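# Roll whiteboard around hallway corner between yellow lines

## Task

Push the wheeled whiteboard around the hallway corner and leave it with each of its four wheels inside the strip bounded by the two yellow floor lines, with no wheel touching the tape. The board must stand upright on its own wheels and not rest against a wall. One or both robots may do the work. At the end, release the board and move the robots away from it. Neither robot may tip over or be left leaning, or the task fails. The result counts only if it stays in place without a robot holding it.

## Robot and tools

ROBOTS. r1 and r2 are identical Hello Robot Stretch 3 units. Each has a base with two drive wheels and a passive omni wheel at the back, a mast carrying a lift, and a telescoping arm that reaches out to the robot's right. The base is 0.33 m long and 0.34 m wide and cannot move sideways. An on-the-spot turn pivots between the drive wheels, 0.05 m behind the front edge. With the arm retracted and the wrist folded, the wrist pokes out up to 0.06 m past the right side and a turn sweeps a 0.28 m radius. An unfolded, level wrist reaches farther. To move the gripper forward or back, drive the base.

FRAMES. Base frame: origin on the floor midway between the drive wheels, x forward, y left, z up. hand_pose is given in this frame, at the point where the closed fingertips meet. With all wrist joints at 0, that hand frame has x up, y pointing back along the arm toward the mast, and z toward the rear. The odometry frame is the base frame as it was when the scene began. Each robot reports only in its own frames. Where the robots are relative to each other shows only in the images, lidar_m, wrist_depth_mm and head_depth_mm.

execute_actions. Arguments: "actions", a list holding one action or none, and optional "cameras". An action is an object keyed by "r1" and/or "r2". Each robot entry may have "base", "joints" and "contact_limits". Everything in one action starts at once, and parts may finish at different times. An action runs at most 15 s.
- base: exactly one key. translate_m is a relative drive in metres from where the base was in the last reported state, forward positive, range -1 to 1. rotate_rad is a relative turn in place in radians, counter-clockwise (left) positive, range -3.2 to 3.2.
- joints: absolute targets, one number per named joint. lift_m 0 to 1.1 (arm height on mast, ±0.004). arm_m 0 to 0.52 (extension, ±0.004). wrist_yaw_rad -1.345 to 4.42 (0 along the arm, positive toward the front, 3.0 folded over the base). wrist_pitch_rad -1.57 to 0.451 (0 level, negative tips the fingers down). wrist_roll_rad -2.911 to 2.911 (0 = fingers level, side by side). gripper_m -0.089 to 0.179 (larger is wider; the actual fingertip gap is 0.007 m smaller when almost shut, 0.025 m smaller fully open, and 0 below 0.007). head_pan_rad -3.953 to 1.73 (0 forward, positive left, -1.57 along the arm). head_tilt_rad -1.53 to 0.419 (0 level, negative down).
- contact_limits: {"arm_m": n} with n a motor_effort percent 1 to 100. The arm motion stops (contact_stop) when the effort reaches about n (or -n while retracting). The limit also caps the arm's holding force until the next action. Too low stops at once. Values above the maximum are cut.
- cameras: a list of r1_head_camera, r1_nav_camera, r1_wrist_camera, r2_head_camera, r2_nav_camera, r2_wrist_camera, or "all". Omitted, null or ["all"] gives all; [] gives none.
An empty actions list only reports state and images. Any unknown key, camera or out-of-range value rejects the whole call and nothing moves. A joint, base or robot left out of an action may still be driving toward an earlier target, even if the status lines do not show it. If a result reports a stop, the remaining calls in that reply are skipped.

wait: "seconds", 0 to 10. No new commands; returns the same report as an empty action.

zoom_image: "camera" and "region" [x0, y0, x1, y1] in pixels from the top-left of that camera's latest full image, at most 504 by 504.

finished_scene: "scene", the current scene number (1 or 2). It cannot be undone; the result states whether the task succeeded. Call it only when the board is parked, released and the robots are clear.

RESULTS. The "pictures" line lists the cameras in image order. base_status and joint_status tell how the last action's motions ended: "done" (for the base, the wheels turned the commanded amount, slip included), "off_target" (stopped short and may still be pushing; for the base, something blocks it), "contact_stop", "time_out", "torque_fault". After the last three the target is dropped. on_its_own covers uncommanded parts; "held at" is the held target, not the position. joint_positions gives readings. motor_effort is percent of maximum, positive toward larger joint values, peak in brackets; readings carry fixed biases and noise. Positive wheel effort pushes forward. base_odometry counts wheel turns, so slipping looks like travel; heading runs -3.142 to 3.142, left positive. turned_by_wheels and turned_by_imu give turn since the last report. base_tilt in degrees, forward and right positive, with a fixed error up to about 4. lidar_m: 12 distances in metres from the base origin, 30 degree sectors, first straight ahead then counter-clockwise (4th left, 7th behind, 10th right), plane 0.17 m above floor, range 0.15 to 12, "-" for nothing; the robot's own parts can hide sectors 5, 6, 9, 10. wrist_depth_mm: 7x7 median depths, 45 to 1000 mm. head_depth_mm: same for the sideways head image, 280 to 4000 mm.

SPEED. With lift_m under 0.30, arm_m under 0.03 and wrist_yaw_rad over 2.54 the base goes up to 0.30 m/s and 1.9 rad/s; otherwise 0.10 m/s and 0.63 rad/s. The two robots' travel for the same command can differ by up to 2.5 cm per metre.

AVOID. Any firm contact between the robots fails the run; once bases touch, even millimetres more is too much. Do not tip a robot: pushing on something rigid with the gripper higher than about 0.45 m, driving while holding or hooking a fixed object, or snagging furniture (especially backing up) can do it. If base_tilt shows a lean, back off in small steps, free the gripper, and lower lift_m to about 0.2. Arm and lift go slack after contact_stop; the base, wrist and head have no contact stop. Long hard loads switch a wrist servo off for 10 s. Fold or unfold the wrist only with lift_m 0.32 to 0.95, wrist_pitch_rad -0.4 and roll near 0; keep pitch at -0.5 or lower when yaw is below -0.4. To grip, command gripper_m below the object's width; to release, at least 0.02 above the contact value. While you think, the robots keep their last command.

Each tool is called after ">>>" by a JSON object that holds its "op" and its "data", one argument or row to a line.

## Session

>>> {"op": "execute_actions", "data": {
  "actions": []
}}

Scene clock: 0.00 s.
r1.base_odometry: x=+0.000 y=+0.000 heading=+0.000 (m, m, rad; r1's odometry frame)
r1.turned_by_wheels: +0.000 (rad since the last result)
r1.turned_by_imu: +0.000 (rad since the last result)
r1.base_tilt: forward=+1.5 right=+1.1 (deg)
r1.lidar_m: 1.34 1.22 0.86 0.66 0.65 0.69 0.99 2.68 1.16 0.89 0.87 0.93
r1.head_depth_mm: 1031 1049 1064 1081 1094 1114 1136 / 1177 1198 1219 1240 1266 1286 1319 / 1377 1405 1432 1458 1500 1525 1558 / 1643 1700 1733 1767 1822 1872 1819 / 1889 2117 2187 2251 2342 2382 1965 / 1875 2663 2979 3082 3260 2871 1986 / 1868 2660 - - - 2862 2006
r1.base_status: not commanded
r1.joint_positions: lift_m=+0.515 arm_m=-0.001 wrist_yaw_rad=+3.045 wrist_pitch_rad=-0.369 wrist_roll_rad=-0.020 gripper_m=+0.037 head_pan_rad=-0.009 head_tilt_rad=-0.017
r1.joint_status: not commanded
r1.motor_effort: left_wheel=+0 right_wheel=+0 lift_m=+21 arm_m=+0 wrist_yaw_rad=+0 wrist_pitch_rad=+5 wrist_roll_rad=+0 gripper_m=+0 head_pan_rad=+1 head_tilt_rad=+2 (%)
r1.hand_pose: x=+0.0010 y=+0.0855 z=+0.5388 quat_wxyz=(+0.163, +0.693, +0.098, +0.695) (m; r1's base frame)
r1.wrist_depth_mm: 486 524 610 705 825 - 900 / 508 550 682 737 908 - 982 / 533 589 741 825 - - 964 / 583 635 791 936 - - - / 602 714 - 904 - - 952 / 650 734 - 783 828 821 833 / 649 656 649 681 684 689 706
r2.base_odometry: x=+0.000 y=+0.000 heading=+0.000 (m, m, rad; r2's odometry frame)
r2.turned_by_wheels: +0.000 (rad since the last result)
r2.turned_by_imu: +0.000 (rad since the last result)
r2.base_tilt: forward=-0.7 right=+1.6 (deg)
r2.lidar_m: 0.74 0.74 0.78 0.68 0.68 0.80 0.80 1.64 0.96 0.84 0.84 0.85
r2.head_depth_mm: 769 777 785 819 829 842 855 / 751 760 768 779 790 800 806 / 723 734 747 754 760 773 770 / 699 710 717 729 736 745 749 / 677 685 691 701 710 721 722 / 656 663 671 678 686 695 697 / 636 640 649 658 664 674 677
r2.base_status: not commanded
r2.joint_positions: lift_m=+0.403 arm_m=-0.003 wrist_yaw_rad=+3.012 wrist_pitch_rad=-0.509 wrist_roll_rad=+0.013 gripper_m=+0.037 head_pan_rad=-0.008 head_tilt_rad=-0.021
r2.joint_status: not commanded
r2.motor_effort: left_wheel=+0 right_wheel=+0 lift_m=+34 arm_m=+0 wrist_yaw_rad=+0 wrist_pitch_rad=+8 wrist_roll_rad=+0 gripper_m=+0 head_pan_rad=+0 head_tilt_rad=+3 (%)
r2.hand_pose: x=+0.0062 y=+0.0680 z=+0.3958 quat_wxyz=(+0.223, +0.699, +0.132, +0.667) (m; r2's base frame)
r2.wrist_depth_mm: 561 - 659 705 782 837 669 / 607 - 728 787 848 883 690 / 642 681 780 846 935 878 726 / 694 757 794 782 794 774 730 / 692 696 - 684 696 672 678 / 588 589 - 598 - 577 583 / 520 544 - - 522 517 513
pictures: r1_head_camera (sideways: a quarter turn clockwise sets it upright), r1_nav_camera (sideways: a quarter turn counterclockwise sets it upright), r1_wrist_camera, r2_head_camera (sideways: a quarter turn clockwise sets it upright), r2_nav_camera (sideways: a quarter turn counterclockwise sets it upright), r2_wrist_camera
Images, in order (width x height): r1_head_camera 896x504, r1_nav_camera 672x504, r1_wrist_camera 644x364, r2_head_camera 896x504, r2_nav_camera 672x504, r2_wrist_camera 644x364.

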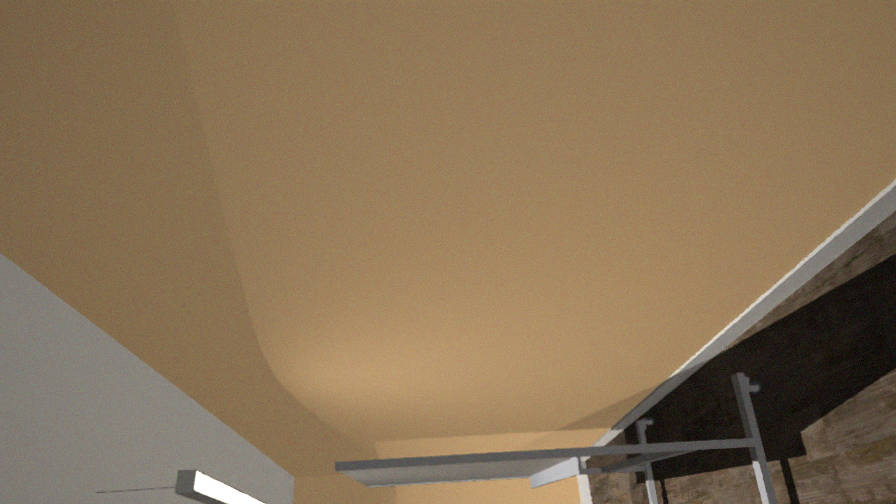

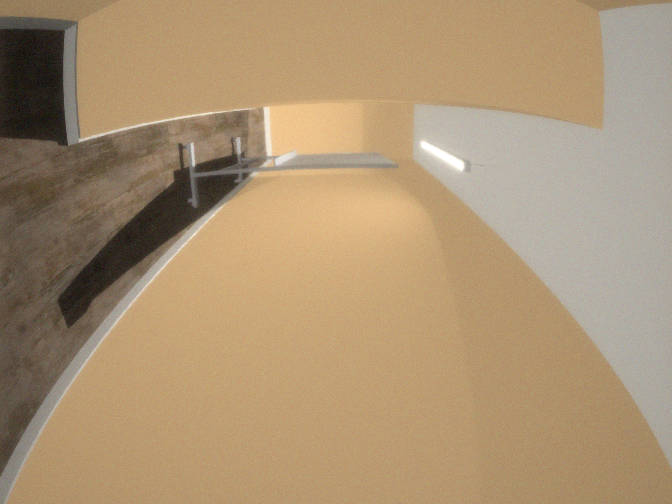

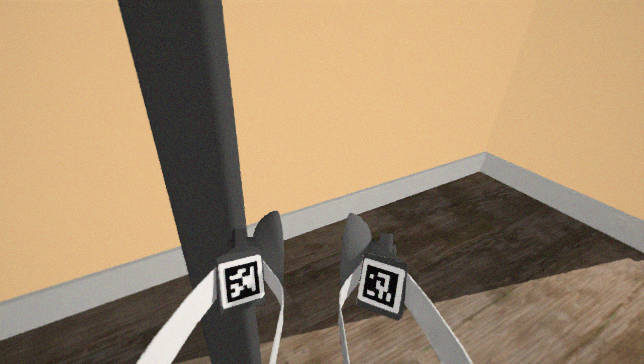

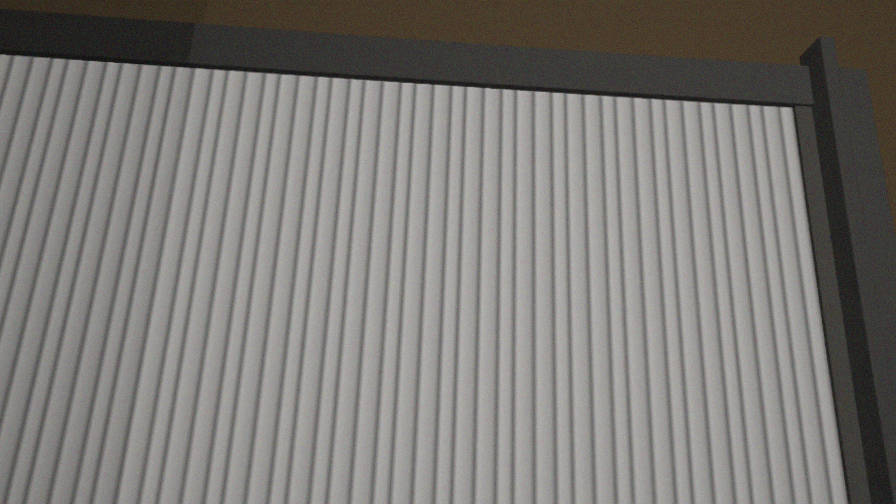

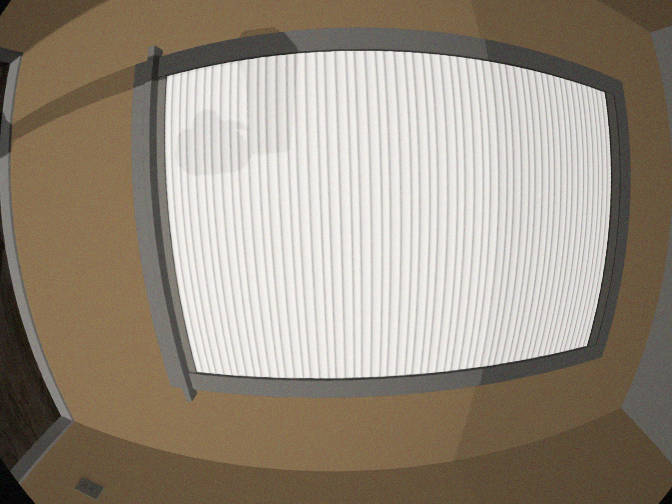

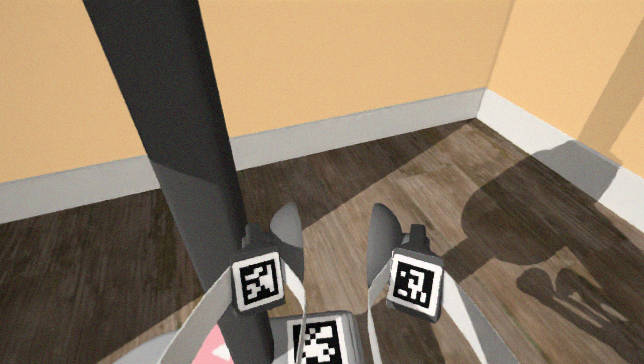

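>>> {"op": "execute_actions", "data": {
  "actions": [
    {"r1": {"base": {"translate_m": 0.25}, "joints": {"lift_m": 0.28, "wrist_pitch_rad": -0.4, "wrist_roll_rad": 0.0, "head_pan_rad": 0.40, "head_tilt_rad": -0.45}}, "r2": {"base": {"rotate_rad": -1.5}, "joints": {"lift_m": 0.28, "wrist_pitch_rad": -0.4, "wrist_roll_rad": 0.0, "head_pan_rad": -1.2, "head_tilt_rad": -0.45}}}
  ],
  "cameras": ["r1_head_camera", "r2_head_camera"]
}}

Scene clock: 123.23 s.
r1.base_odometry: x=+0.250 y=+0.000 heading=+0.000 (m, m, rad; r1's odometry frame)
r1.turned_by_wheels: +0.000 (rad since the last result)
r1.turned_by_imu: +0.002 (rad since the last result)
r1.base_tilt: forward=+1.5 right=+1.0 (deg)
r1.lidar_m: 1.17 1.01 1.00 0.77 0.76 0.80 1.16 2.28 1.01 0.78 0.77 0.81
r1.head_depth_mm: 1574 1622 1672 1725 1773 1541 1272 / 2078 2165 2250 2340 1982 1555 1275 / 3092 3227 3433 2770 1993 1555 1283 / - - - 2506 2007 1568 1278 / - - - 2680 1933 1574 1282 / 1597 1402 1256 1137 1187 1307 1282 / 795 851 922 1014 1128 1272 1292
r1.base_status: done
r1.joint_positions: lift_m=+0.280 arm_m=-0.001 wrist_yaw_rad=+3.045 wrist_pitch_rad=-0.414 wrist_roll_rad=-0.005 gripper_m=+0.037 head_pan_rad=+0.393 head_tilt_rad=-0.446
r1.joint_status: all done
r1.motor_effort: left_wheel=-1(11) right_wheel=+0(8) lift_m=+18(17) arm_m=+0(0) wrist_yaw_rad=+0(0) wrist_pitch_rad=+5(5) wrist_roll_rad=+2(0) gripper_m=+0(0) head_pan_rad=+3(22) head_tilt_rad=-2(31) (%)
r1.hand_pose: x=+0.0005 y=+0.0802 z=+0.2938 quat_wxyz=(+0.179, +0.696, +0.112, +0.686) (m; r1's base frame)
r1.wrist_depth_mm: 561 604 727 802 1000 957 748 / 601 650 818 880 - 941 778 / 626 689 826 913 991 912 786 / 642 713 732 726 737 742 741 / 561 569 - 603 586 596 607 / 475 490 - - 500 492 501 / - - - - 425 421 436
r2.base_odometry: x=+0.000 y=+0.000 heading=-1.500 (m, m, rad; r2's odometry frame)
r2.turned_by_wheels: -1.500 (rad since the last result)
r2.turned_by_imu: -1.482 (rad since the last result)
r2.base_tilt: forward=-0.8 right=+1.6 (deg)
r2.lidar_m: 0.84 0.84 0.82 0.74 0.74 0.75 0.68 0.69 0.84 0.80 1.46 0.93
r2.head_depth_mm: 890 696 731 797 883 981 1111 / 3441 3674 1741 1115 933 1020 1156 / 3528 3842 - 2998 2111 1571 1235 / 3480 3785 - 2975 2080 1618 1318 / 2428 2676 2973 2813 2054 1601 1306 / 1849 1988 2145 2255 2057 1599 1305 / 1460 1553 1633 1745 1800 1589 1298
r2.base_status: done
r2.joint_positions: lift_m=+0.280 arm_m=-0.003 wrist_yaw_rad=+3.012 wrist_pitch_rad=-0.424 wrist_roll_rad=+0.004 gripper_m=+0.037 head_pan_rad=-1.193 head_tilt_rad=-0.445
r2.joint_status: all done
r2.motor_effort: left_wheel=+2(13) right_wheel=-1(6) lift_m=+30(32) arm_m=+0(0) wrist_yaw_rad=+0(0) wrist_pitch_rad=+14(13) wrist_roll_rad=-1(2) gripper_m=+0(0) head_pan_rad=-3(34) head_tilt_rad=-3(38) (%)
r2.hand_pose: x=+0.0077 y=+0.0796 z=+0.2915 quat_wxyz=(+0.194, +0.700, +0.103, +0.679) (m; r2's base frame)
r2.wrist_depth_mm: 613 - 688 723 806 854 794 / 661 - 744 802 852 913 806 / 707 720 807 823 879 898 794 / 707 703 694 689 700 705 684 / 582 579 - 580 605 570 576 / 492 511 - 506 - 496 487 / 441 - - - 428 427 429
pictures: r1_head_camera (sideways: a quarter turn clockwise sets it upright), r2_head_camera (sideways: a quarter turn clockwise sets it upright)
Images, in order (width x height): r1_head_camera 896x504, r2_head_camera 896x504.

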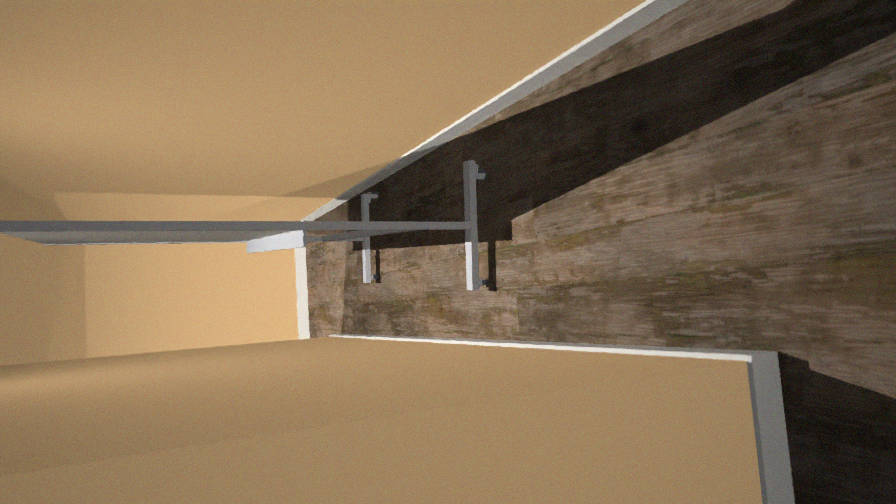

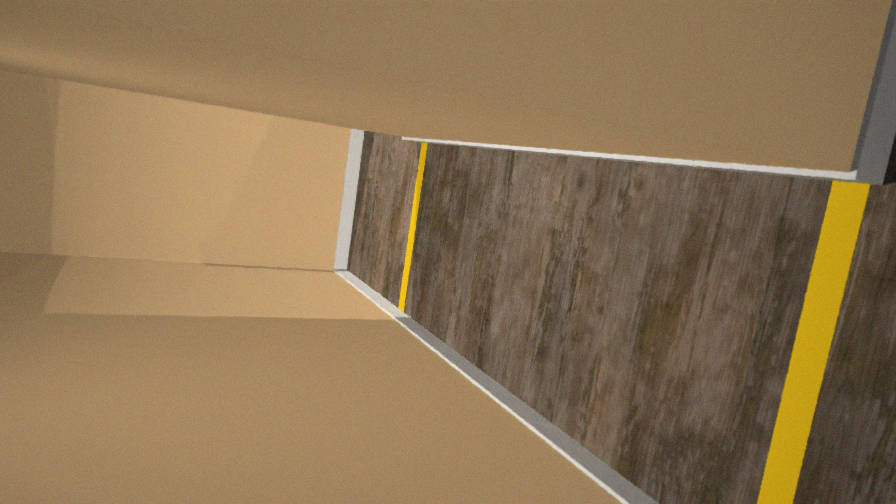

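>>> {"op": "execute_actions", "data": {
  "actions": [
    {"r1": {"base": {"rotate_rad": 0.42}, "joints": {"head_pan_rad": -0.05, "head_tilt_rad": -0.6}}, "r2": {"base": {"rotate_rad": -1.06}, "joints": {"head_pan_rad": -0.3, "head_tilt_rad": -0.6}}}
  ],
  "cameras": []
}}

Scene clock: 168.53 s.
r1.base_odometry: x=+0.250 y=+0.000 heading=+0.420 (m, m, rad; r1's odometry frame)
r1.turned_by_wheels: +0.420 (rad since the last result)
r1.turned_by_imu: +0.422 (rad since the last result)
r1.base_tilt: forward=+1.4 right=+1.0 (deg)
r1.lidar_m: 1.01 1.02 0.79 0.75 0.78 1.04 2.65 1.12 0.80 0.76 0.79 1.05
r1.head_depth_mm: 1525 1569 1636 1702 1643 1393 1182 / 1995 2064 2159 2111 1702 1392 1183 / 2826 3011 2892 2199 1704 1397 1178 / 3792 - 2922 2181 1704 1401 1184 / - - 3110 2204 1702 1395 1183 / 1977 1628 1388 1214 1330 1397 1185 / 836 875 965 1096 1273 1408 1189
r1.base_status: done
r1.joint_positions: lift_m=+0.280 arm_m=-0.001 wrist_yaw_rad=+3.045 wrist_pitch_rad=-0.414 wrist_roll_rad=-0.005 gripper_m=+0.037 head_pan_rad=-0.043 head_tilt_rad=-0.593
r1.joint_status: all done
r1.motor_effort: left_wheel=-3(12) right_wheel=+2(10) lift_m=+18(19) arm_m=+0(0) wrist_yaw_rad=+0(0) wrist_pitch_rad=+5(5) wrist_roll_rad=+2(1) gripper_m=+0(0) head_pan_rad=-3(23) head_tilt_rad=-3(16) (%)
r1.hand_pose: x=+0.0005 y=+0.0802 z=+0.2938 quat_wxyz=(+0.179, +0.696, +0.112, +0.686) (m; r1's base frame)
r1.wrist_depth_mm: 639 676 705 702 735 759 776 / 702 697 750 764 787 849 855 / 764 769 801 828 853 889 927 / 688 709 737 698 748 740 759 / 566 559 - 574 584 581 589 / 477 493 - - 513 487 496 / - - - - 422 422 432
r2.base_odometry: x=+0.000 y=+0.000 heading=-2.560 (m, m, rad; r2's odometry frame)
r2.turned_by_wheels: -1.060 (rad since the last result)
r2.turned_by_imu: -1.045 (rad since the last result)
r2.base_tilt: forward=-0.8 right=+1.6 (deg)
r2.lidar_m: 1.47 0.93 0.84 0.84 0.82 0.74 0.75 0.76 0.68 0.69 0.84 0.80
r2.head_depth_mm: 634 702 797 910 1057 1259 1247 / 636 708 797 911 1064 1288 1241 / 1051 872 832 936 1074 1298 1227 / 3500 3931 3050 2176 1692 1368 1213 / 3522 3953 3141 2243 1733 1425 1205 / 3267 3451 3065 2222 1725 1411 1191 / 2231 2365 2458 2165 1709 1389 1182
r2.base_status: done
r2.joint_positions: lift_m=+0.280 arm_m=-0.003 wrist_yaw_rad=+3.012 wrist_pitch_rad=-0.424 wrist_roll_rad=+0.004 gripper_m=+0.037 head_pan_rad=-0.307 head_tilt_rad=-0.593
r2.joint_status: all done
r2.motor_effort: left_wheel=+2(14) right_wheel=-1(6) lift_m=+30(30) arm_m=+0(0) wrist_yaw_rad=+0(1) wrist_pitch_rad=+15(14) wrist_roll_rad=-1(1) gripper_m=+0(1) head_pan_rad=+3(36) head_tilt_rad=-4(25) (%)
r2.hand_pose: x=+0.0077 y=+0.0796 z=+0.2915 quat_wxyz=(+0.194, +0.700, +0.103, +0.679) (m; r2's base frame)
r2.wrist_depth_mm: 714 - 869 819 756 742 699 / 737 - 922 911 841 800 747 / 742 826 880 897 856 831 783 / 704 704 707 696 704 696 689 / 573 580 - 587 598 566 578 / 494 515 - 505 - 492 487 / 437 - - - 430 426 433
pictures: none
No camera images: the call's "cameras" was empty. Leave "cameras" out to get every camera's image.

>>> {"op": "execute_actions", "data": {
  "actions": [
    {"r1": {"base": {"translate_m": 1.0}, "joints": {"head_pan_rad": -0.15, "head_tilt_rad": -0.7}}, "r2": {"base": {"translate_m": 1.0}}}
  ],
  "cameras": ["r1_head_camera"]
}}

Scene clock: 176.57 s.
r1.base_odometry: x=+1.163 y=+0.408 heading=+0.420 (m, m, rad; r1's odometry frame)
r1.turned_by_wheels: +0.000 (rad since the last result)
r1.turned_by_imu: +0.008 (rad since the last result)
r1.base_tilt: forward=+1.4 right=+1.0 (deg)
r1.lidar_m: 0.80 0.27 0.20 0.19 0.81 1.08 2.84 1.07 0.77 0.74 0.76 1.03
r1.head_depth_mm: 1225 1287 1355 1437 1480 1321 1136 / 1507 1607 1726 1792 1566 1315 1138 / 1966 2150 2242 1921 1560 1316 1136 / 1310 1424 2318 1855 1569 1314 1138 / 3454 3477 2510 1935 1563 1315 1138 / 3435 3647 2512 1867 1527 1258 1099 / 2186 1611 1295 1073 919 809 723
r1.base_status: done
r1.joint_positions: lift_m=+0.280 arm_m=-0.001 wrist_yaw_rad=+3.045 wrist_pitch_rad=-0.414 wrist_roll_rad=-0.005 gripper_m=+0.037 head_pan_rad=-0.143 head_tilt_rad=-0.692
r1.joint_status: all done
r1.motor_effort: left_wheel=-2(9) right_wheel=+2(9) lift_m=+19(20) arm_m=+0(0) wrist_yaw_rad=+1(1) wrist_pitch_rad=+5(5) wrist_roll_rad=+1(2) gripper_m=+1(1) head_pan_rad=-3(12) head_tilt_rad=-4(14) (%)
r1.hand_pose: x=+0.0005 y=+0.0802 z=+0.2937 quat_wxyz=(+0.179, +0.696, +0.112, +0.686) (m; r1's base frame)
r1.wrist_depth_mm: 692 686 729 212 215 220 227 / 731 754 765 230 230 241 251 / 766 789 835 255 257 270 275 / 702 695 719 282 288 297 313 / 559 570 - 315 322 341 354 / 474 497 - - 372 383 403 / - - - - 401 414 430
r2.base_odometry: x=-0.835 y=-0.550 heading=-2.560 (m, m, rad; r2's odometry frame)
r2.turned_by_wheels: +0.000 (rad since the last result)
r2.turned_by_imu: +0.003 (rad since the last result)
r2.base_tilt: forward=-0.8 right=+1.7 (deg)
r2.lidar_m: 0.86 0.55 0.49 0.50 0.61 1.18 1.70 1.13 0.42 0.43 0.52 1.01
r2.head_depth_mm: 1439 1353 1276 1217 1168 1115 1075 / 2647 2783 1952 1816 1640 1414 1236 / 2657 2898 3185 2318 1785 1460 1218 / 2662 2963 3166 2279 1763 1433 1218 / 2619 2919 2997 2245 1740 1419 1204 / 1840 1959 2104 2055 1728 1411 1196 / 1293 1347 1411 1487 1537 1388 1179
r2.base_status: done
r2.joint_positions: lift_m=+0.280 arm_m=-0.003 wrist_yaw_rad=+3.012 wrist_pitch_rad=-0.423 wrist_roll_rad=+0.004 gripper_m=+0.037 head_pan_rad=-0.307 head_tilt_rad=-0.594
r2.joint_status: not commanded
r2.motor_effort: left_wheel=+1(12) right_wheel=-1(6) lift_m=+30(31) arm_m=+0(0) wrist_yaw_rad=+0(0) wrist_pitch_rad=+14(14) wrist_roll_rad=-1(1) gripper_m=+0(0) head_pan_rad=+3(4) head_tilt_rad=-4(4) (%)
r2.hand_pose: x=+0.0077 y=+0.0797 z=+0.2916 quat_wxyz=(+0.194, +0.700, +0.103, +0.679) (m; r2's base frame)
r2.wrist_depth_mm: 615 - 536 506 471 445 421 / 671 - 576 541 510 483 462 / 756 708 635 604 554 522 490 / 704 699 665 636 597 564 528 / 578 575 - 571 599 565 558 / 496 508 - 514 - 491 487 / 440 - - - 426 427 432
pictures: r1_head_camera (sideways: a quarter turn clockwise sets it upright)
Images, in order (width x height): r1_head_camera 896x504.

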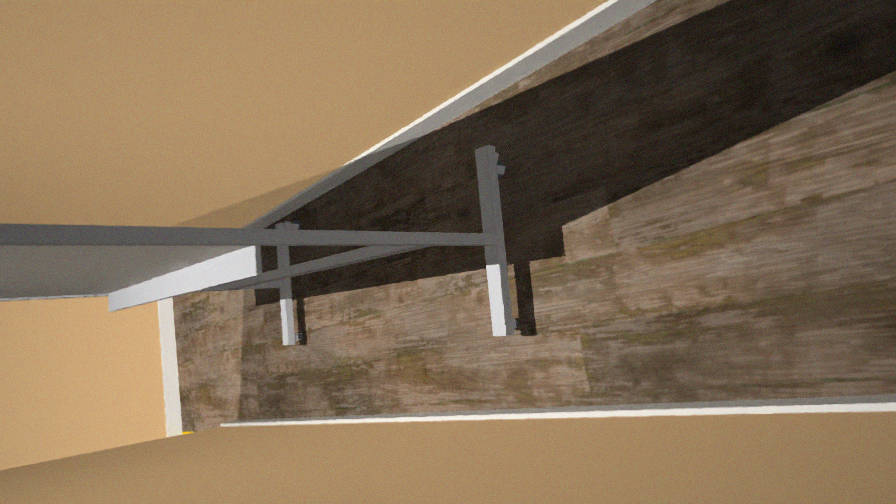

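>>> {"op": "execute_actions", "data": {
  "actions": [
    {"r1": {"base": {"translate_m": 1.0}, "joints": {"lift_m": 0.335, "arm_m": 0.135, "wrist_yaw_rad": 1.57, "wrist_pitch_rad": 0.0, "gripper_m": 0.16, "head_pan_rad": -0.3, "head_tilt_rad": -0.9}}, "r2": {"base": {"translate_m": 0.80}}}
  ],
  "cameras": ["r1_head_camera", "r1_wrist_camera"]
}}

Scene clock: 204.80 s.
r1.base_odometry: x=+2.076 y=+0.815 heading=+0.420 (m, m, rad; r1's odometry frame)
r1.turned_by_wheels: +0.000 (rad since the last result)
r1.turned_by_imu: +0.007 (rad since the last result)
r1.base_tilt: forward=+1.4 right=+1.0 (deg)
r1.lidar_m: 0.85 0.30 0.22 0.21 0.21 0.29 0.77 1.04 0.75 0.72 0.31 1.01
r1.head_depth_mm: 364 390 421 456 521 1176 1076 / 440 480 527 585 589 1081 1091 / 559 625 708 680 1097 1201 1086 / 765 871 847 1526 1383 1218 1055 / 1140 2122 1797 1599 1379 1216 1086 / 2761 2318 1888 1591 1374 1214 1071 / 2653 2329 1891 1566 1282 992 793
r1.base_status: done
r1.joint_positions: lift_m=+0.335 arm_m=+0.135 wrist_yaw_rad=+1.571 wrist_pitch_rad=-0.027 wrist_roll_rad=-0.004 gripper_m=+0.160 head_pan_rad=-0.293 head_tilt_rad=-0.890
r1.joint_status: all done
r1.motor_effort: left_wheel=-2(9) right_wheel=+3(10) lift_m=+23(23) arm_m=+2(2) wrist_yaw_rad=-1(3) wrist_pitch_rad=+10(10) wrist_roll_rad=+2(2) gripper_m=-1(80) head_pan_rad=-2(12) head_tilt_rad=-5(24) (%)
r1.hand_pose: x=+0.2341 y=-0.2796 z=+0.4425 quat_wxyz=(+0.508, +0.506, -0.492, +0.494) (m; r1's base frame)
r1.wrist_depth_mm: 574 831 - 99 - 728 490 / 568 835 - 102 - 724 479 / 573 853 - 106 - 721 484 / 571 846 - 109 - 722 485 / 581 947 - 113 - 672 488 / 536 885 884 117 932 - 478 / 613 671 683 122 701 655 455
r2.base_odometry: x=-1.504 y=-0.989 heading=-2.560 (m, m, rad; r2's odometry frame)
r2.turned_by_wheels: +0.000 (rad since the last result)
r2.turned_by_imu: +0.001 (rad since the last result)
r2.base_tilt: forward=-0.7 right=+1.6 (deg)
r2.lidar_m: 0.37 0.24 0.22 0.22 0.27 0.52 2.26 0.77 0.70 0.71 0.86 2.33
r2.head_depth_mm: 1970 2184 2443 2388 1762 1488 1245 / 1966 2195 2493 2323 1809 1475 1231 / 1974 2214 2501 2332 1768 1469 1225 / 1976 2248 2486 2294 1772 1436 1221 / 1328 1484 1679 1946 1682 1429 1212 / 775 822 877 947 1030 1127 1157 / 545 570 597 625 661 699 746
r2.base_status: done
r2.joint_positions: lift_m=+0.280 arm_m=-0.003 wrist_yaw_rad=+3.012 wrist_pitch_rad=-0.423 wrist_roll_rad=+0.004 gripper_m=+0.037 head_pan_rad=-0.307 head_tilt_rad=-0.594
r2.joint_status: not commanded
r2.motor_effort: left_wheel=+1(11) right_wheel=+0(5) lift_m=+31(30) arm_m=+0(0) wrist_yaw_rad=+0(0) wrist_pitch_rad=+14(14) wrist_roll_rad=-1(1) gripper_m=+0(0) head_pan_rad=+4(4) head_tilt_rad=-4(4) (%)
r2.hand_pose: x=+0.0077 y=+0.0797 z=+0.2917 quat_wxyz=(+0.193, +0.700, +0.103, +0.679) (m; r2's base frame)
r2.wrist_depth_mm: 298 - 255 241 227 214 203 / 327 - 278 262 246 230 217 / 367 351 306 286 267 250 234 / 418 385 333 317 294 273 256 / 465 435 - 352 312 299 275 / 497 476 - 381 - 330 305 / 437 - - - 388 350 334
pictures: r1_head_camera (sideways: a quarter turn clockwise sets it upright), r1_wrist_camera
Images, in order (width x height): r1_head_camera 896x504, r1_wrist_camera 644x364.

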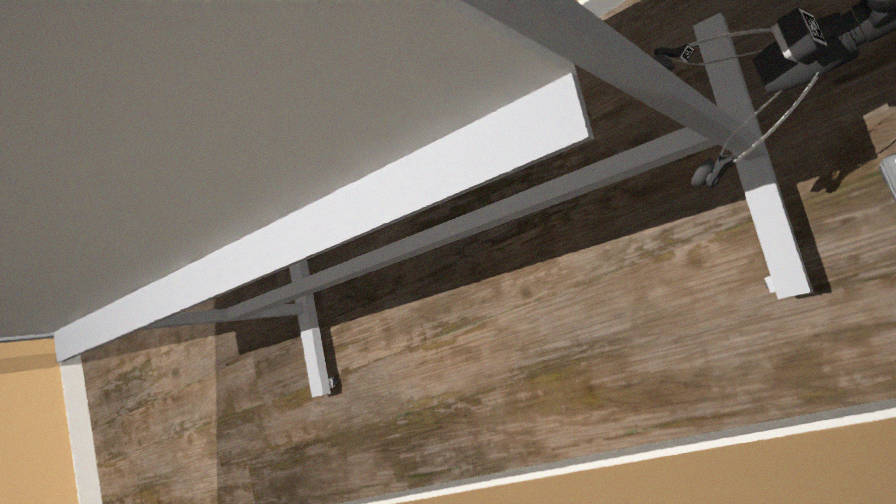

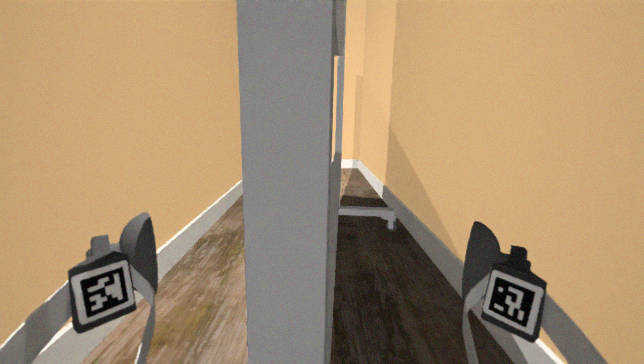

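>>> {"op": "execute_actions", "data": {
  "actions": [
    {"r1": {"joints": {"gripper_m": -0.005, "arm_m": 0.128}}, "r2": {"base": {"rotate_rad": -0.35}}}
  ],
  "cameras": ["r1_wrist_camera"]
}}

Scene clock: 211.77 s.
r1.base_odometry: x=+2.076 y=+0.815 heading=+0.420 (m, m, rad; r1's odometry frame)
r1.turned_by_wheels: +0.000 (rad since the last result)
r1.turned_by_imu: +0.000 (rad since the last result)
r1.base_tilt: forward=+1.5 right=+1.0 (deg)
r1.lidar_m: 0.85 0.30 0.22 0.21 0.21 0.29 0.76 1.04 0.75 0.72 0.31 1.01
r1.head_depth_mm: 364 390 421 457 521 1198 1080 / 442 480 527 587 590 1077 1074 / 559 627 707 679 1093 1200 1087 / 766 874 842 1538 1380 1216 1055 / 1142 2119 1799 1603 1376 1215 1085 / 2762 2323 1899 1585 1383 1217 1070 / 2676 2339 1891 1559 1291 991 793
r1.base_status: not commanded
r1.joint_positions: lift_m=+0.335 arm_m=+0.128 wrist_yaw_rad=+1.580 wrist_pitch_rad=-0.027 wrist_roll_rad=-0.004 gripper_m=-0.004 head_pan_rad=-0.293 head_tilt_rad=-0.890
r1.joint_status: all done
r1.motor_effort: left_wheel=-2(3) right_wheel=+3(3) lift_m=+23(22) arm_m=-1(4) wrist_yaw_rad=-10(10) wrist_pitch_rad=+10(10) wrist_roll_rad=+1(1) gripper_m=-24(95) head_pan_rad=-2(2) head_tilt_rad=-5(5) (%)
r1.hand_pose: x=+0.2341 y=-0.2708 z=+0.4425 quat_wxyz=(+0.506, +0.508, -0.489, +0.497) (m; r1's base frame)
r1.wrist_depth_mm: 551 783 - 98 - 748 509 / 553 812 - 101 - 745 494 / 551 816 - 104 - 750 506 / 562 811 - 108 - 720 503 / 564 834 - 112 - 744 503 / 564 773 - 116 965 723 486 / 554 701 697 121 717 662 492
r2.base_odometry: x=-1.504 y=-0.989 heading=-2.910 (m, m, rad; r2's odometry frame)
r2.turned_by_wheels: -0.350 (rad since the last result)
r2.turned_by_imu: -0.347 (rad since the last result)
r2.base_tilt: forward=-0.8 right=+1.6 (deg)
r2.lidar_m: 0.82 0.30 0.22 0.22 0.22 0.31 0.87 0.99 0.73 0.70 0.73 1.00
r2.head_depth_mm: 1016 1053 1092 1133 1179 1225 1215 / 1207 1262 1323 1380 1457 1434 1234 / 2143 2405 2595 1771 1732 1452 1225 / 2095 2330 2644 2284 1752 1446 1222 / 2012 2248 2558 2244 1750 1426 1205 / 1941 2185 2424 2211 1714 1417 1195 / 1910 2136 2382 2207 1708 1408 1184
r2.base_status: done
r2.joint_positions: lift_m=+0.280 arm_m=-0.003 wrist_yaw_rad=+3.012 wrist_pitch_rad=-0.423 wrist_roll_rad=+0.004 gripper_m=+0.037 head_pan_rad=-0.307 head_tilt_rad=-0.594
r2.joint_status: not commanded
r2.motor_effort: left_wheel=+2(13) right_wheel=-1(8) lift_m=+31(30) arm_m=+0(0) wrist_yaw_rad=+0(0) wrist_pitch_rad=+14(14) wrist_roll_rad=-1(1) gripper_m=+0(1) head_pan_rad=+4(3) head_tilt_rad=-4(4) (%)
r2.hand_pose: x=+0.0077 y=+0.0797 z=+0.2917 quat_wxyz=(+0.193, +0.700, +0.103, +0.679) (m; r2's base frame)
r2.wrist_depth_mm: 220 - 229 233 240 246 253 / 237 - 249 253 259 268 278 / 258 263 270 277 284 294 304 / 282 287 298 306 317 327 338 / 312 324 - 345 354 374 382 / 351 355 - 376 - 404 419 / 362 - - - 412 428 426
pictures: r1_wrist_camera
Images, in order (width x height): r1_wrist_camera 644x364.

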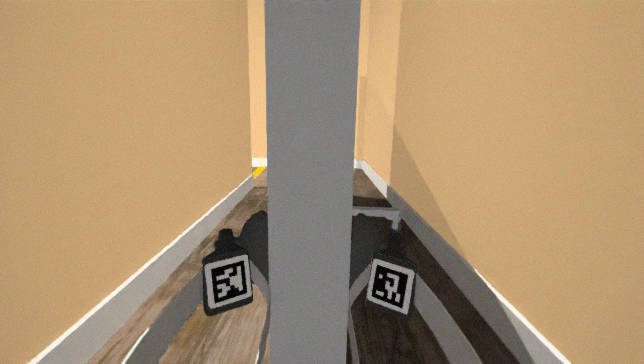

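>>> {"op": "execute_actions", "data": {
  "actions": [
    {"r1": {"base": {"translate_m": 0.4}, "joints": {"arm_m": 0.22, "head_pan_rad": -0.2, "head_tilt_rad": -0.75}}, "r2": {"base": {"translate_m": 1.0}, "joints": {"head_pan_rad": -0.8, "head_tilt_rad": -0.8}}}
  ],
  "cameras": ["r1_head_camera", "r1_wrist_camera", "r2_head_camera"]
}}

Scene clock: 226.07 s.
r1.base_odometry: x=+2.442 y=+0.978 heading=+0.419 (m, m, rad; r1's odometry frame)
r1.turned_by_wheels: -0.001 (rad since the last result)
r1.turned_by_imu: +0.001 (rad since the last result)
r1.base_tilt: forward=+1.4 right=+1.1 (deg)
r1.lidar_m: 0.87 0.31 0.22 0.21 0.22 0.30 0.79 1.02 0.74 0.71 0.40 1.00
r1.head_depth_mm: 549 580 619 663 634 1277 967 / 668 719 776 769 1465 1234 1116 / 857 941 965 1697 1463 1282 1118 / 1195 1284 2188 1799 1503 1277 1116 / 2402 2663 2284 1813 1507 1278 1117 / 2329 2640 2287 1815 1499 1278 1115 / 2271 2573 2050 1516 1191 990 846
r1.base_status: done
r1.joint_positions: lift_m=+0.335 arm_m=+0.220 wrist_yaw_rad=+1.562 wrist_pitch_rad=-0.027 wrist_roll_rad=-0.004 gripper_m=+0.005 head_pan_rad=-0.207 head_tilt_rad=-0.754
r1.joint_status: all done
r1.on_its_own: gripper_m is held at +0.004, not at your -0.005, by its stall guard, which is not easing now; right_wheel is at rest, and its effort (+19) is outside its rest range (-18 to +18)
r1.motor_effort: left_wheel=-11(14) right_wheel=+19(30) lift_m=+21(23) arm_m=+1(2) wrist_yaw_rad=+8(46) wrist_pitch_rad=+10(10) wrist_roll_rad=+1(2) gripper_m=-20(23) head_pan_rad=+3(12) head_tilt_rad=+2(16) (%)
r1.hand_pose: x=+0.2341 y=-0.3672 z=+0.4426 quat_wxyz=(+0.510, +0.503, -0.494, +0.492) (m; r1's base frame)
r1.wrist_depth_mm: 680 - - 99 - 563 386 / 687 - - 102 - 551 387 / 708 - - 106 - 561 378 / 696 - - 109 - 562 375 / 706 - - 114 922 551 384 / 691 875 - 117 797 549 379 / 662 713 712 122 725 557 375
r2.base_odometry: x=-2.477 y=-1.219 heading=-2.910 (m, m, rad; r2's odometry frame)
r2.turned_by_wheels: +0.000 (rad since the last result)
r2.turned_by_imu: +0.003 (rad since the last result)
r2.base_tilt: forward=-0.8 right=+1.6 (deg)
r2.lidar_m: 0.76 0.29 0.21 0.21 0.21 0.30 0.85 0.99 0.73 0.71 0.74 1.38
r2.head_depth_mm: 677 715 799 898 1026 1208 1162 / 1522 2389 918 1012 1179 1289 1148 / 1353 2188 2194 1817 1415 1304 1145 / 1645 1878 2039 1802 1510 1288 1130 / 1511 1731 1997 1781 1481 1286 1130 / 1372 1556 1804 1754 1472 1263 1117 / 1264 1426 1619 1738 1467 1269 1119
r2.base_status: done
r2.joint_positions: lift_m=+0.280 arm_m=-0.003 wrist_yaw_rad=+3.012 wrist_pitch_rad=-0.423 wrist_roll_rad=+0.004 gripper_m=+0.037 head_pan_rad=-0.793 head_tilt_rad=-0.791
r2.joint_status: all done
r2.motor_effort: left_wheel=+1(14) right_wheel=-1(5) lift_m=+30(30) arm_m=+0(0) wrist_yaw_rad=+0(0) wrist_pitch_rad=+14(14) wrist_roll_rad=-1(0) gripper_m=+0(0) head_pan_rad=-2(30) head_tilt_rad=-5(28) (%)
r2.hand_pose: x=+0.0077 y=+0.0797 z=+0.2917 quat_wxyz=(+0.193, +0.700, +0.103, +0.679) (m; r2's base frame)
r2.wrist_depth_mm: 211 - 219 224 231 236 241 / 227 - 238 243 250 256 264 / 249 252 261 266 276 281 291 / 272 277 289 294 306 314 324 / 297 311 - 331 336 352 366 / 337 340 - 360 - 388 404 / 358 - - - 412 420 432
pictures: r1_head_camera (sideways: a quarter turn clockwise sets it upright), r1_wrist_camera, r2_head_camera (sideways: a quarter turn clockwise sets it upright)
Images, in order (width x height): r1_head_camera 896x504, r1_wrist_camera 644x364, r2_head_camera 896x504.

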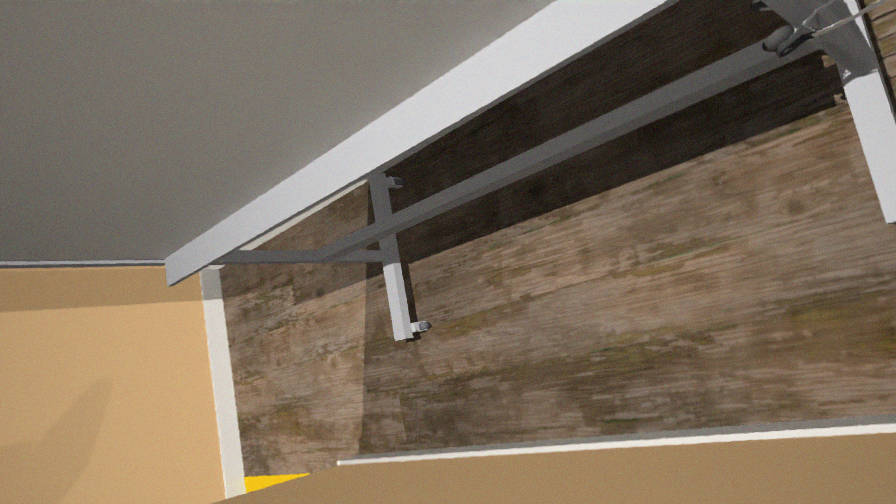

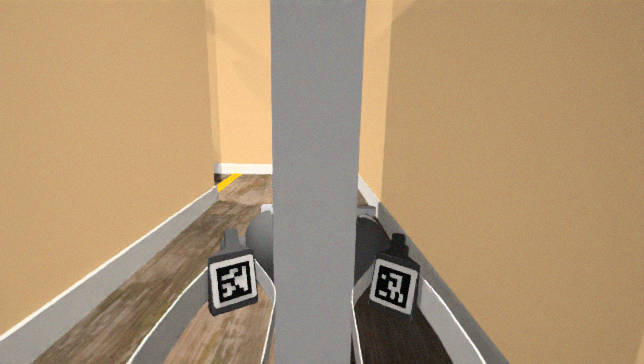

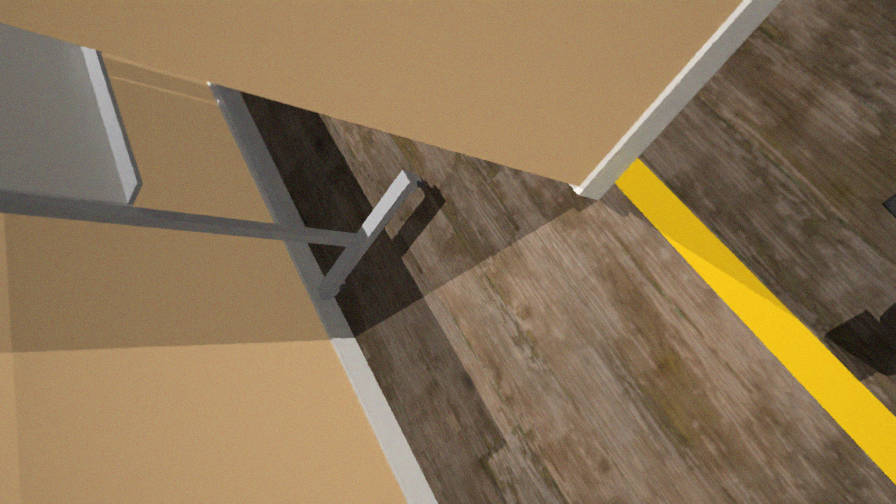

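>>> {"op": "execute_actions", "data": {
  "actions": [
    {"r1": {"base": {"translate_m": 0.65}, "joints": {"arm_m": 0.272}}, "r2": {"base": {"translate_m": 0.68}, "joints": {"lift_m": 0.335, "arm_m": 0.35, "wrist_yaw_rad": 1.57, "wrist_pitch_rad": 0.0, "gripper_m": 0.12, "head_pan_rad": -1.0, "head_tilt_rad": -1.0}}}
  ],
  "cameras": ["r1_head_camera", "r2_head_camera", "r2_wrist_camera"]
}}

Scene clock: 262.43 s.
r1.base_odometry: x=+3.036 y=+1.242 heading=+0.419 (m, m, rad; r1's odometry frame)
r1.turned_by_wheels: -0.001 (rad since the last result)
r1.turned_by_imu: -0.007 (rad since the last result)
r1.base_tilt: forward=+1.4 right=+1.0 (deg)
r1.lidar_m: 0.96 0.33 0.24 0.23 0.23 0.32 0.82 1.01 0.73 0.70 0.44 0.97
r1.head_depth_mm: 597 637 683 710 1372 1254 1062 / 715 773 842 1558 1425 1252 1113 / 890 983 1021 1752 1461 1278 1114 / 1182 1280 2189 1808 1494 1277 1114 / 1844 2104 2197 1813 1493 1283 1115 / 1807 2052 2026 1808 1504 1279 1116 / 1752 1870 2099 1759 1298 1067 912
r1.base_status: done
r1.joint_positions: lift_m=+0.335 arm_m=+0.272 wrist_yaw_rad=+1.558 wrist_pitch_rad=-0.027 wrist_roll_rad=-0.004 gripper_m=+0.004 head_pan_rad=-0.207 head_tilt_rad=-0.754
r1.joint_status: all done
r1.on_its_own: gripper_m is held at +0.004, not at your -0.005, by its stall guard, which is not easing now; right_wheel is at rest, and its effort (+20) is outside its rest range (-18 to +18)
r1.motor_effort: left_wheel=-13(16) right_wheel=+20(34) lift_m=+22(23) arm_m=+1(6) wrist_yaw_rad=+12(31) wrist_pitch_rad=+10(10) wrist_roll_rad=+2(1) gripper_m=-18(21) head_pan_rad=+3(2) head_tilt_rad=+2(2) (%)
r1.hand_pose: x=+0.2341 y=-0.4201 z=+0.4427 quat_wxyz=(+0.511, +0.503, -0.495, +0.491) (m; r1's base frame)
r1.wrist_depth_mm: 810 - - 100 830 449 305 / 763 - - 104 813 441 306 / 765 - - 107 830 440 302 / 771 - - 111 824 450 302 / 783 - - 114 727 442 301 / 778 919 - 119 650 444 303 / 690 709 696 123 692 443 301
r2.base_odometry: x=-3.139 y=-1.375 heading=-2.910 (m, m, rad; r2's odometry frame)
r2.turned_by_wheels: +0.000 (rad since the last result)
r2.turned_by_imu: -0.001 (rad since the last result)
r2.base_tilt: forward=-0.8 right=+1.6 (deg)
r2.lidar_m: 0.65 0.27 0.20 0.20 0.20 0.28 0.81 1.01 0.77 1.15 0.60 0.67
r2.head_depth_mm: 1008 1985 1832 1567 1355 1226 1132 / 821 1486 1759 1563 1354 1254 1105 / 655 796 1703 1547 1346 1224 1158 / 551 673 1549 1347 1325 1221 - / 937 1116 1378 1503 1338 1204 1109 / 822 953 1144 1383 1327 1197 1093 / 735 837 978 1175 1305 1191 1089
r2.base_status: done
r2.joint_positions: lift_m=+0.335 arm_m=+0.350 wrist_yaw_rad=+1.571 wrist_pitch_rad=-0.026 wrist_roll_rad=+0.002 gripper_m=+0.120 head_pan_rad=-0.994 head_tilt_rad=-0.988
r2.joint_status: all done
r2.motor_effort: left_wheel=+1(11) right_wheel=+0(6) lift_m=+38(39) arm_m=+4(5) wrist_yaw_rad=-1(3) wrist_pitch_rad=+16(16) wrist_roll_rad=+0(1) gripper_m=+0(80) head_pan_rad=-2(16) head_tilt_rad=-8(29) (%)
r2.hand_pose: x=+0.2342 y=-0.4947 z=+0.4428 quat_wxyz=(+0.506, +0.507, -0.494, +0.493) (m; r2's base frame)
r2.wrist_depth_mm: 535 526 519 506 507 505 506 / 551 541 537 525 525 524 512 / 566 566 545 543 542 543 537 / 587 581 566 564 563 552 548 / 604 595 589 583 570 567 562 / 620 611 611 602 590 - 568 / 630 630 623 625 273 273 271
pictures: r1_head_camera (sideways: a quarter turn clockwise sets it upright), r2_head_camera (sideways: a quarter turn clockwise sets it upright), r2_wrist_camera
Images, in order (width x height): r1_head_camera 896x504, r2_head_camera 896x504, r2_wrist_camera 644x364.

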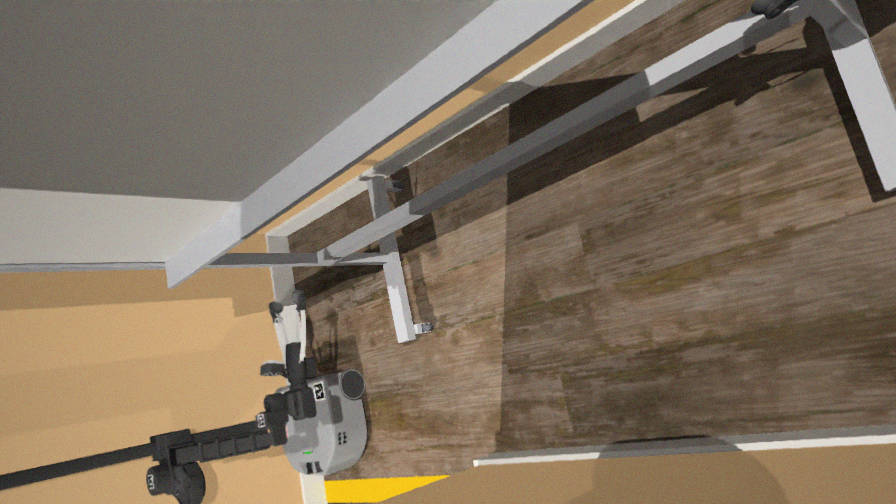

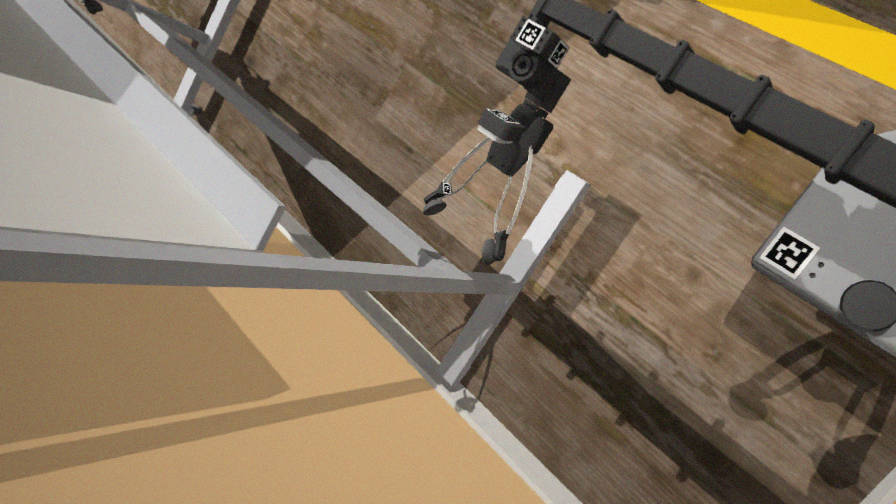

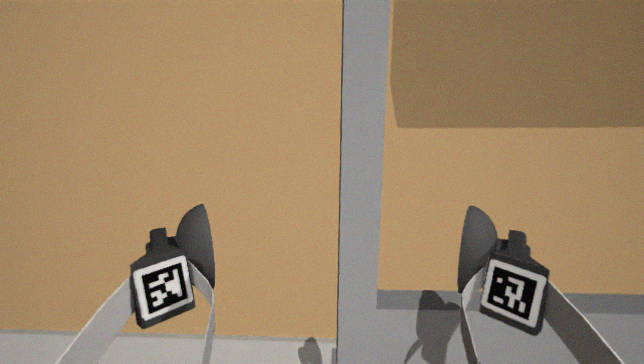

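>>> {"op": "execute_actions", "data": {
  "actions": [
    {"r2": {"base": {"translate_m": 0.135}, "joints": {"arm_m": 0.362, "gripper_m": 0.09}}}
  ],
  "cameras": ["r2_wrist_camera"]
}}

Scene clock: 272.23 s.
r1.base_odometry: x=+3.036 y=+1.242 heading=+0.419 (m, m, rad; r1's odometry frame)
r1.turned_by_wheels: +0.000 (rad since the last result)
r1.turned_by_imu: +0.000 (rad since the last result)
r1.base_tilt: forward=+1.4 right=+1.0 (deg)
r1.lidar_m: 0.96 0.33 0.24 0.23 0.23 0.32 0.82 1.01 0.73 0.70 0.44 0.97
r1.head_depth_mm: 598 637 683 709 1361 1249 1060 / 714 773 841 1552 1423 1244 1118 / 892 984 1017 1762 1457 1274 1117 / 1182 1276 2185 1805 1493 1279 1113 / 1849 2104 2050 1811 1498 1281 1114 / 1798 1951 2073 1806 1504 1279 1119 / 1751 1958 2186 1762 1300 1068 908
r1.base_status: not commanded
r1.joint_positions: lift_m=+0.335 arm_m=+0.272 wrist_yaw_rad=+1.558 wrist_pitch_rad=-0.027 wrist_roll_rad=-0.004 gripper_m=+0.004 head_pan_rad=-0.207 head_tilt_rad=-0.754
r1.joint_status: not commanded
r1.on_its_own: gripper_m is held at +0.004, not at your -0.005, by its stall guard, which is not easing now; right_wheel is at rest, and its effort (+20) is outside its rest range (-18 to +18)
r1.motor_effort: left_wheel=-12(13) right_wheel=+20(21) lift_m=+22(21) arm_m=+1(1) wrist_yaw_rad=+12(11) wrist_pitch_rad=+9(10) wrist_roll_rad=+2(1) gripper_m=-20(20) head_pan_rad=+2(2) head_tilt_rad=+2(2) (%)
r1.hand_pose: x=+0.2341 y=-0.4201 z=+0.4427 quat_wxyz=(+0.511, +0.503, -0.495, +0.491) (m; r1's base frame)
r1.wrist_depth_mm: 776 - - 100 850 443 304 / 773 - - 103 853 448 306 / 776 - - 107 821 451 304 / 776 - - 111 804 438 302 / 776 - - 114 722 439 301 / 774 900 - 119 659 433 306 / 691 719 720 124 675 441 302
r2.base_odometry: x=-3.270 y=-1.406 heading=-2.910 (m, m, rad; r2's odometry frame)
r2.turned_by_wheels: +0.000 (rad since the last result)
r2.turned_by_imu: -0.001 (rad since the last result)
r2.base_tilt: forward=-0.8 right=+1.6 (deg)
r2.lidar_m: 0.51 0.27 0.20 0.19 0.20 0.28 0.81 1.01 0.84 1.71 0.54 0.53
r2.head_depth_mm: 611 833 1777 1577 1374 1235 1130 / 482 629 765 1565 1356 1248 1104 / 1019 1193 1389 1158 1325 1220 1154 / 851 1045 1357 1533 1316 1221 - / 731 868 1076 1350 1349 1205 1106 / 642 748 892 1108 1294 1199 1098 / 572 651 763 911 1144 1184 1081
r2.base_status: done
r2.joint_positions: lift_m=+0.335 arm_m=+0.362 wrist_yaw_rad=+1.571 wrist_pitch_rad=-0.026 wrist_roll_rad=+0.002 gripper_m=+0.090 head_pan_rad=-0.994 head_tilt_rad=-0.988
r2.joint_status: all done
r2.motor_effort: left_wheel=+1(7) right_wheel=-1(4) lift_m=+38(38) arm_m=+4(4) wrist_yaw_rad=-1(1) wrist_pitch_rad=+16(16) wrist_roll_rad=+0(0) gripper_m=+0(80) head_pan_rad=-2(3) head_tilt_rad=-8(7) (%)
r2.hand_pose: x=+0.2342 y=-0.5067 z=+0.4428 quat_wxyz=(+0.506, +0.507, -0.494, +0.493) (m; r2's base frame)
r2.wrist_depth_mm: 406 401 398 103 103 387 382 / 418 407 410 106 106 393 393 / 430 424 420 110 407 408 407 / 447 435 433 113 419 425 419 / 462 455 451 117 116 435 430 / 480 470 460 121 120 447 444 / 493 488 479 126 469 469 460
pictures: r2_wrist_camera
Images, in order (width x height): r2_wrist_camera 644x364.

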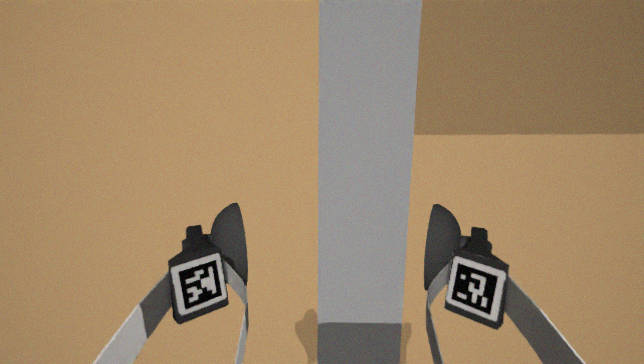

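>>> {"op": "execute_actions", "data": {
  "actions": [
    {"r2": {"joints": {"arm_m": 0.372, "gripper_m": -0.003}}}
  ],
  "cameras": ["r2_wrist_camera"]
}}

Scene clock: 276.97 s.
r1.base_odometry: x=+3.036 y=+1.242 heading=+0.419 (m, m, rad; r1's odometry frame)
r1.turned_by_wheels: +0.000 (rad since the last result)
r1.turned_by_imu: +0.000 (rad since the last result)
r1.base_tilt: forward=+1.5 right=+1.1 (deg)
r1.lidar_m: 0.96 0.33 0.24 0.23 0.23 0.32 0.83 1.01 0.73 0.70 0.45 0.97
r1.head_depth_mm: 598 637 684 709 1370 1254 1060 / 717 774 844 1556 1431 1250 1116 / 892 984 1049 1760 1457 1272 1114 / 1185 1273 2198 1813 1496 1277 1115 / 1860 2096 2049 1821 1496 1284 1118 / 1793 1949 2074 1814 1499 1279 1121 / 1755 1973 2180 1747 1297 1065 909
r1.base_status: not commanded
r1.joint_positions: lift_m=+0.335 arm_m=+0.272 wrist_yaw_rad=+1.558 wrist_pitch_rad=-0.027 wrist_roll_rad=-0.004 gripper_m=+0.004 head_pan_rad=-0.207 head_tilt_rad=-0.754
r1.joint_status: not commanded
r1.on_its_own: gripper_m is held at +0.004, not at your -0.005, by its stall guard, which is not easing now; right_wheel is at rest, and its effort (+20) is outside its rest range (-18 to +18)
r1.motor_effort: left_wheel=-12(12) right_wheel=+20(20) lift_m=+22(22) arm_m=+1(1) wrist_yaw_rad=+12(12) wrist_pitch_rad=+10(10) wrist_roll_rad=+2(1) gripper_m=-20(19) head_pan_rad=+2(3) head_tilt_rad=+2(2) (%)
r1.hand_pose: x=+0.2341 y=-0.4201 z=+0.4427 quat_wxyz=(+0.511, +0.503, -0.495, +0.491) (m; r1's base frame)
r1.wrist_depth_mm: 767 - - 100 823 442 304 / 789 - - 104 846 441 305 / 771 - - 107 834 442 298 / 770 - - 110 809 442 306 / 765 - - 114 742 444 305 / 788 935 - 119 649 436 302 / 694 710 711 123 691 440 302
r2.base_odometry: x=-3.270 y=-1.406 heading=-2.910 (m, m, rad; r2's odometry frame)
r2.turned_by_wheels: +0.000 (rad since the last result)
r2.turned_by_imu: -0.001 (rad since the last result)
r2.base_tilt: forward=-0.8 right=+1.5 (deg)
r2.lidar_m: 0.51 0.27 0.20 0.19 0.20 0.28 0.80 1.01 0.84 1.71 0.54 0.53
r2.head_depth_mm: 611 837 1770 1588 1377 1229 1136 / 481 629 769 1574 1368 1258 1110 / 1022 1206 1404 1166 1317 1224 1146 / 851 1047 1352 1522 1315 1211 - / 735 870 1077 1355 1339 1201 1111 / 643 748 890 1106 1291 1196 1089 / 571 652 762 916 1145 1178 1078
r2.base_status: not commanded
r2.joint_positions: lift_m=+0.335 arm_m=+0.372 wrist_yaw_rad=+1.575 wrist_pitch_rad=-0.026 wrist_roll_rad=+0.002 gripper_m=-0.002 head_pan_rad=-0.994 head_tilt_rad=-0.988
r2.joint_status: all done
r2.motor_effort: left_wheel=-2(1) right_wheel=+5(5) lift_m=+38(37) arm_m=+4(5) wrist_yaw_rad=-4(4) wrist_pitch_rad=+16(16) wrist_roll_rad=+0(0) gripper_m=-20(91) head_pan_rad=-2(3) head_tilt_rad=-7(8) (%)
r2.hand_pose: x=+0.2342 y=-0.5157 z=+0.4428 quat_wxyz=(+0.505, +0.508, -0.493, +0.494) (m; r2's base frame)
r2.wrist_depth_mm: 406 396 400 103 384 382 381 / 418 412 410 106 402 397 393 / 434 427 425 109 413 407 402 / 446 440 434 113 423 425 415 / 460 450 451 116 437 431 427 / 475 474 - 121 - 447 445 / 489 490 489 126 477 457 457
pictures: r2_wrist_camera
Images, in order (width x height): r2_wrist_camera 644x364.

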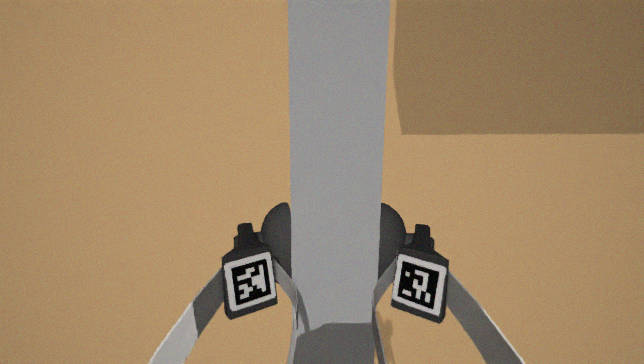

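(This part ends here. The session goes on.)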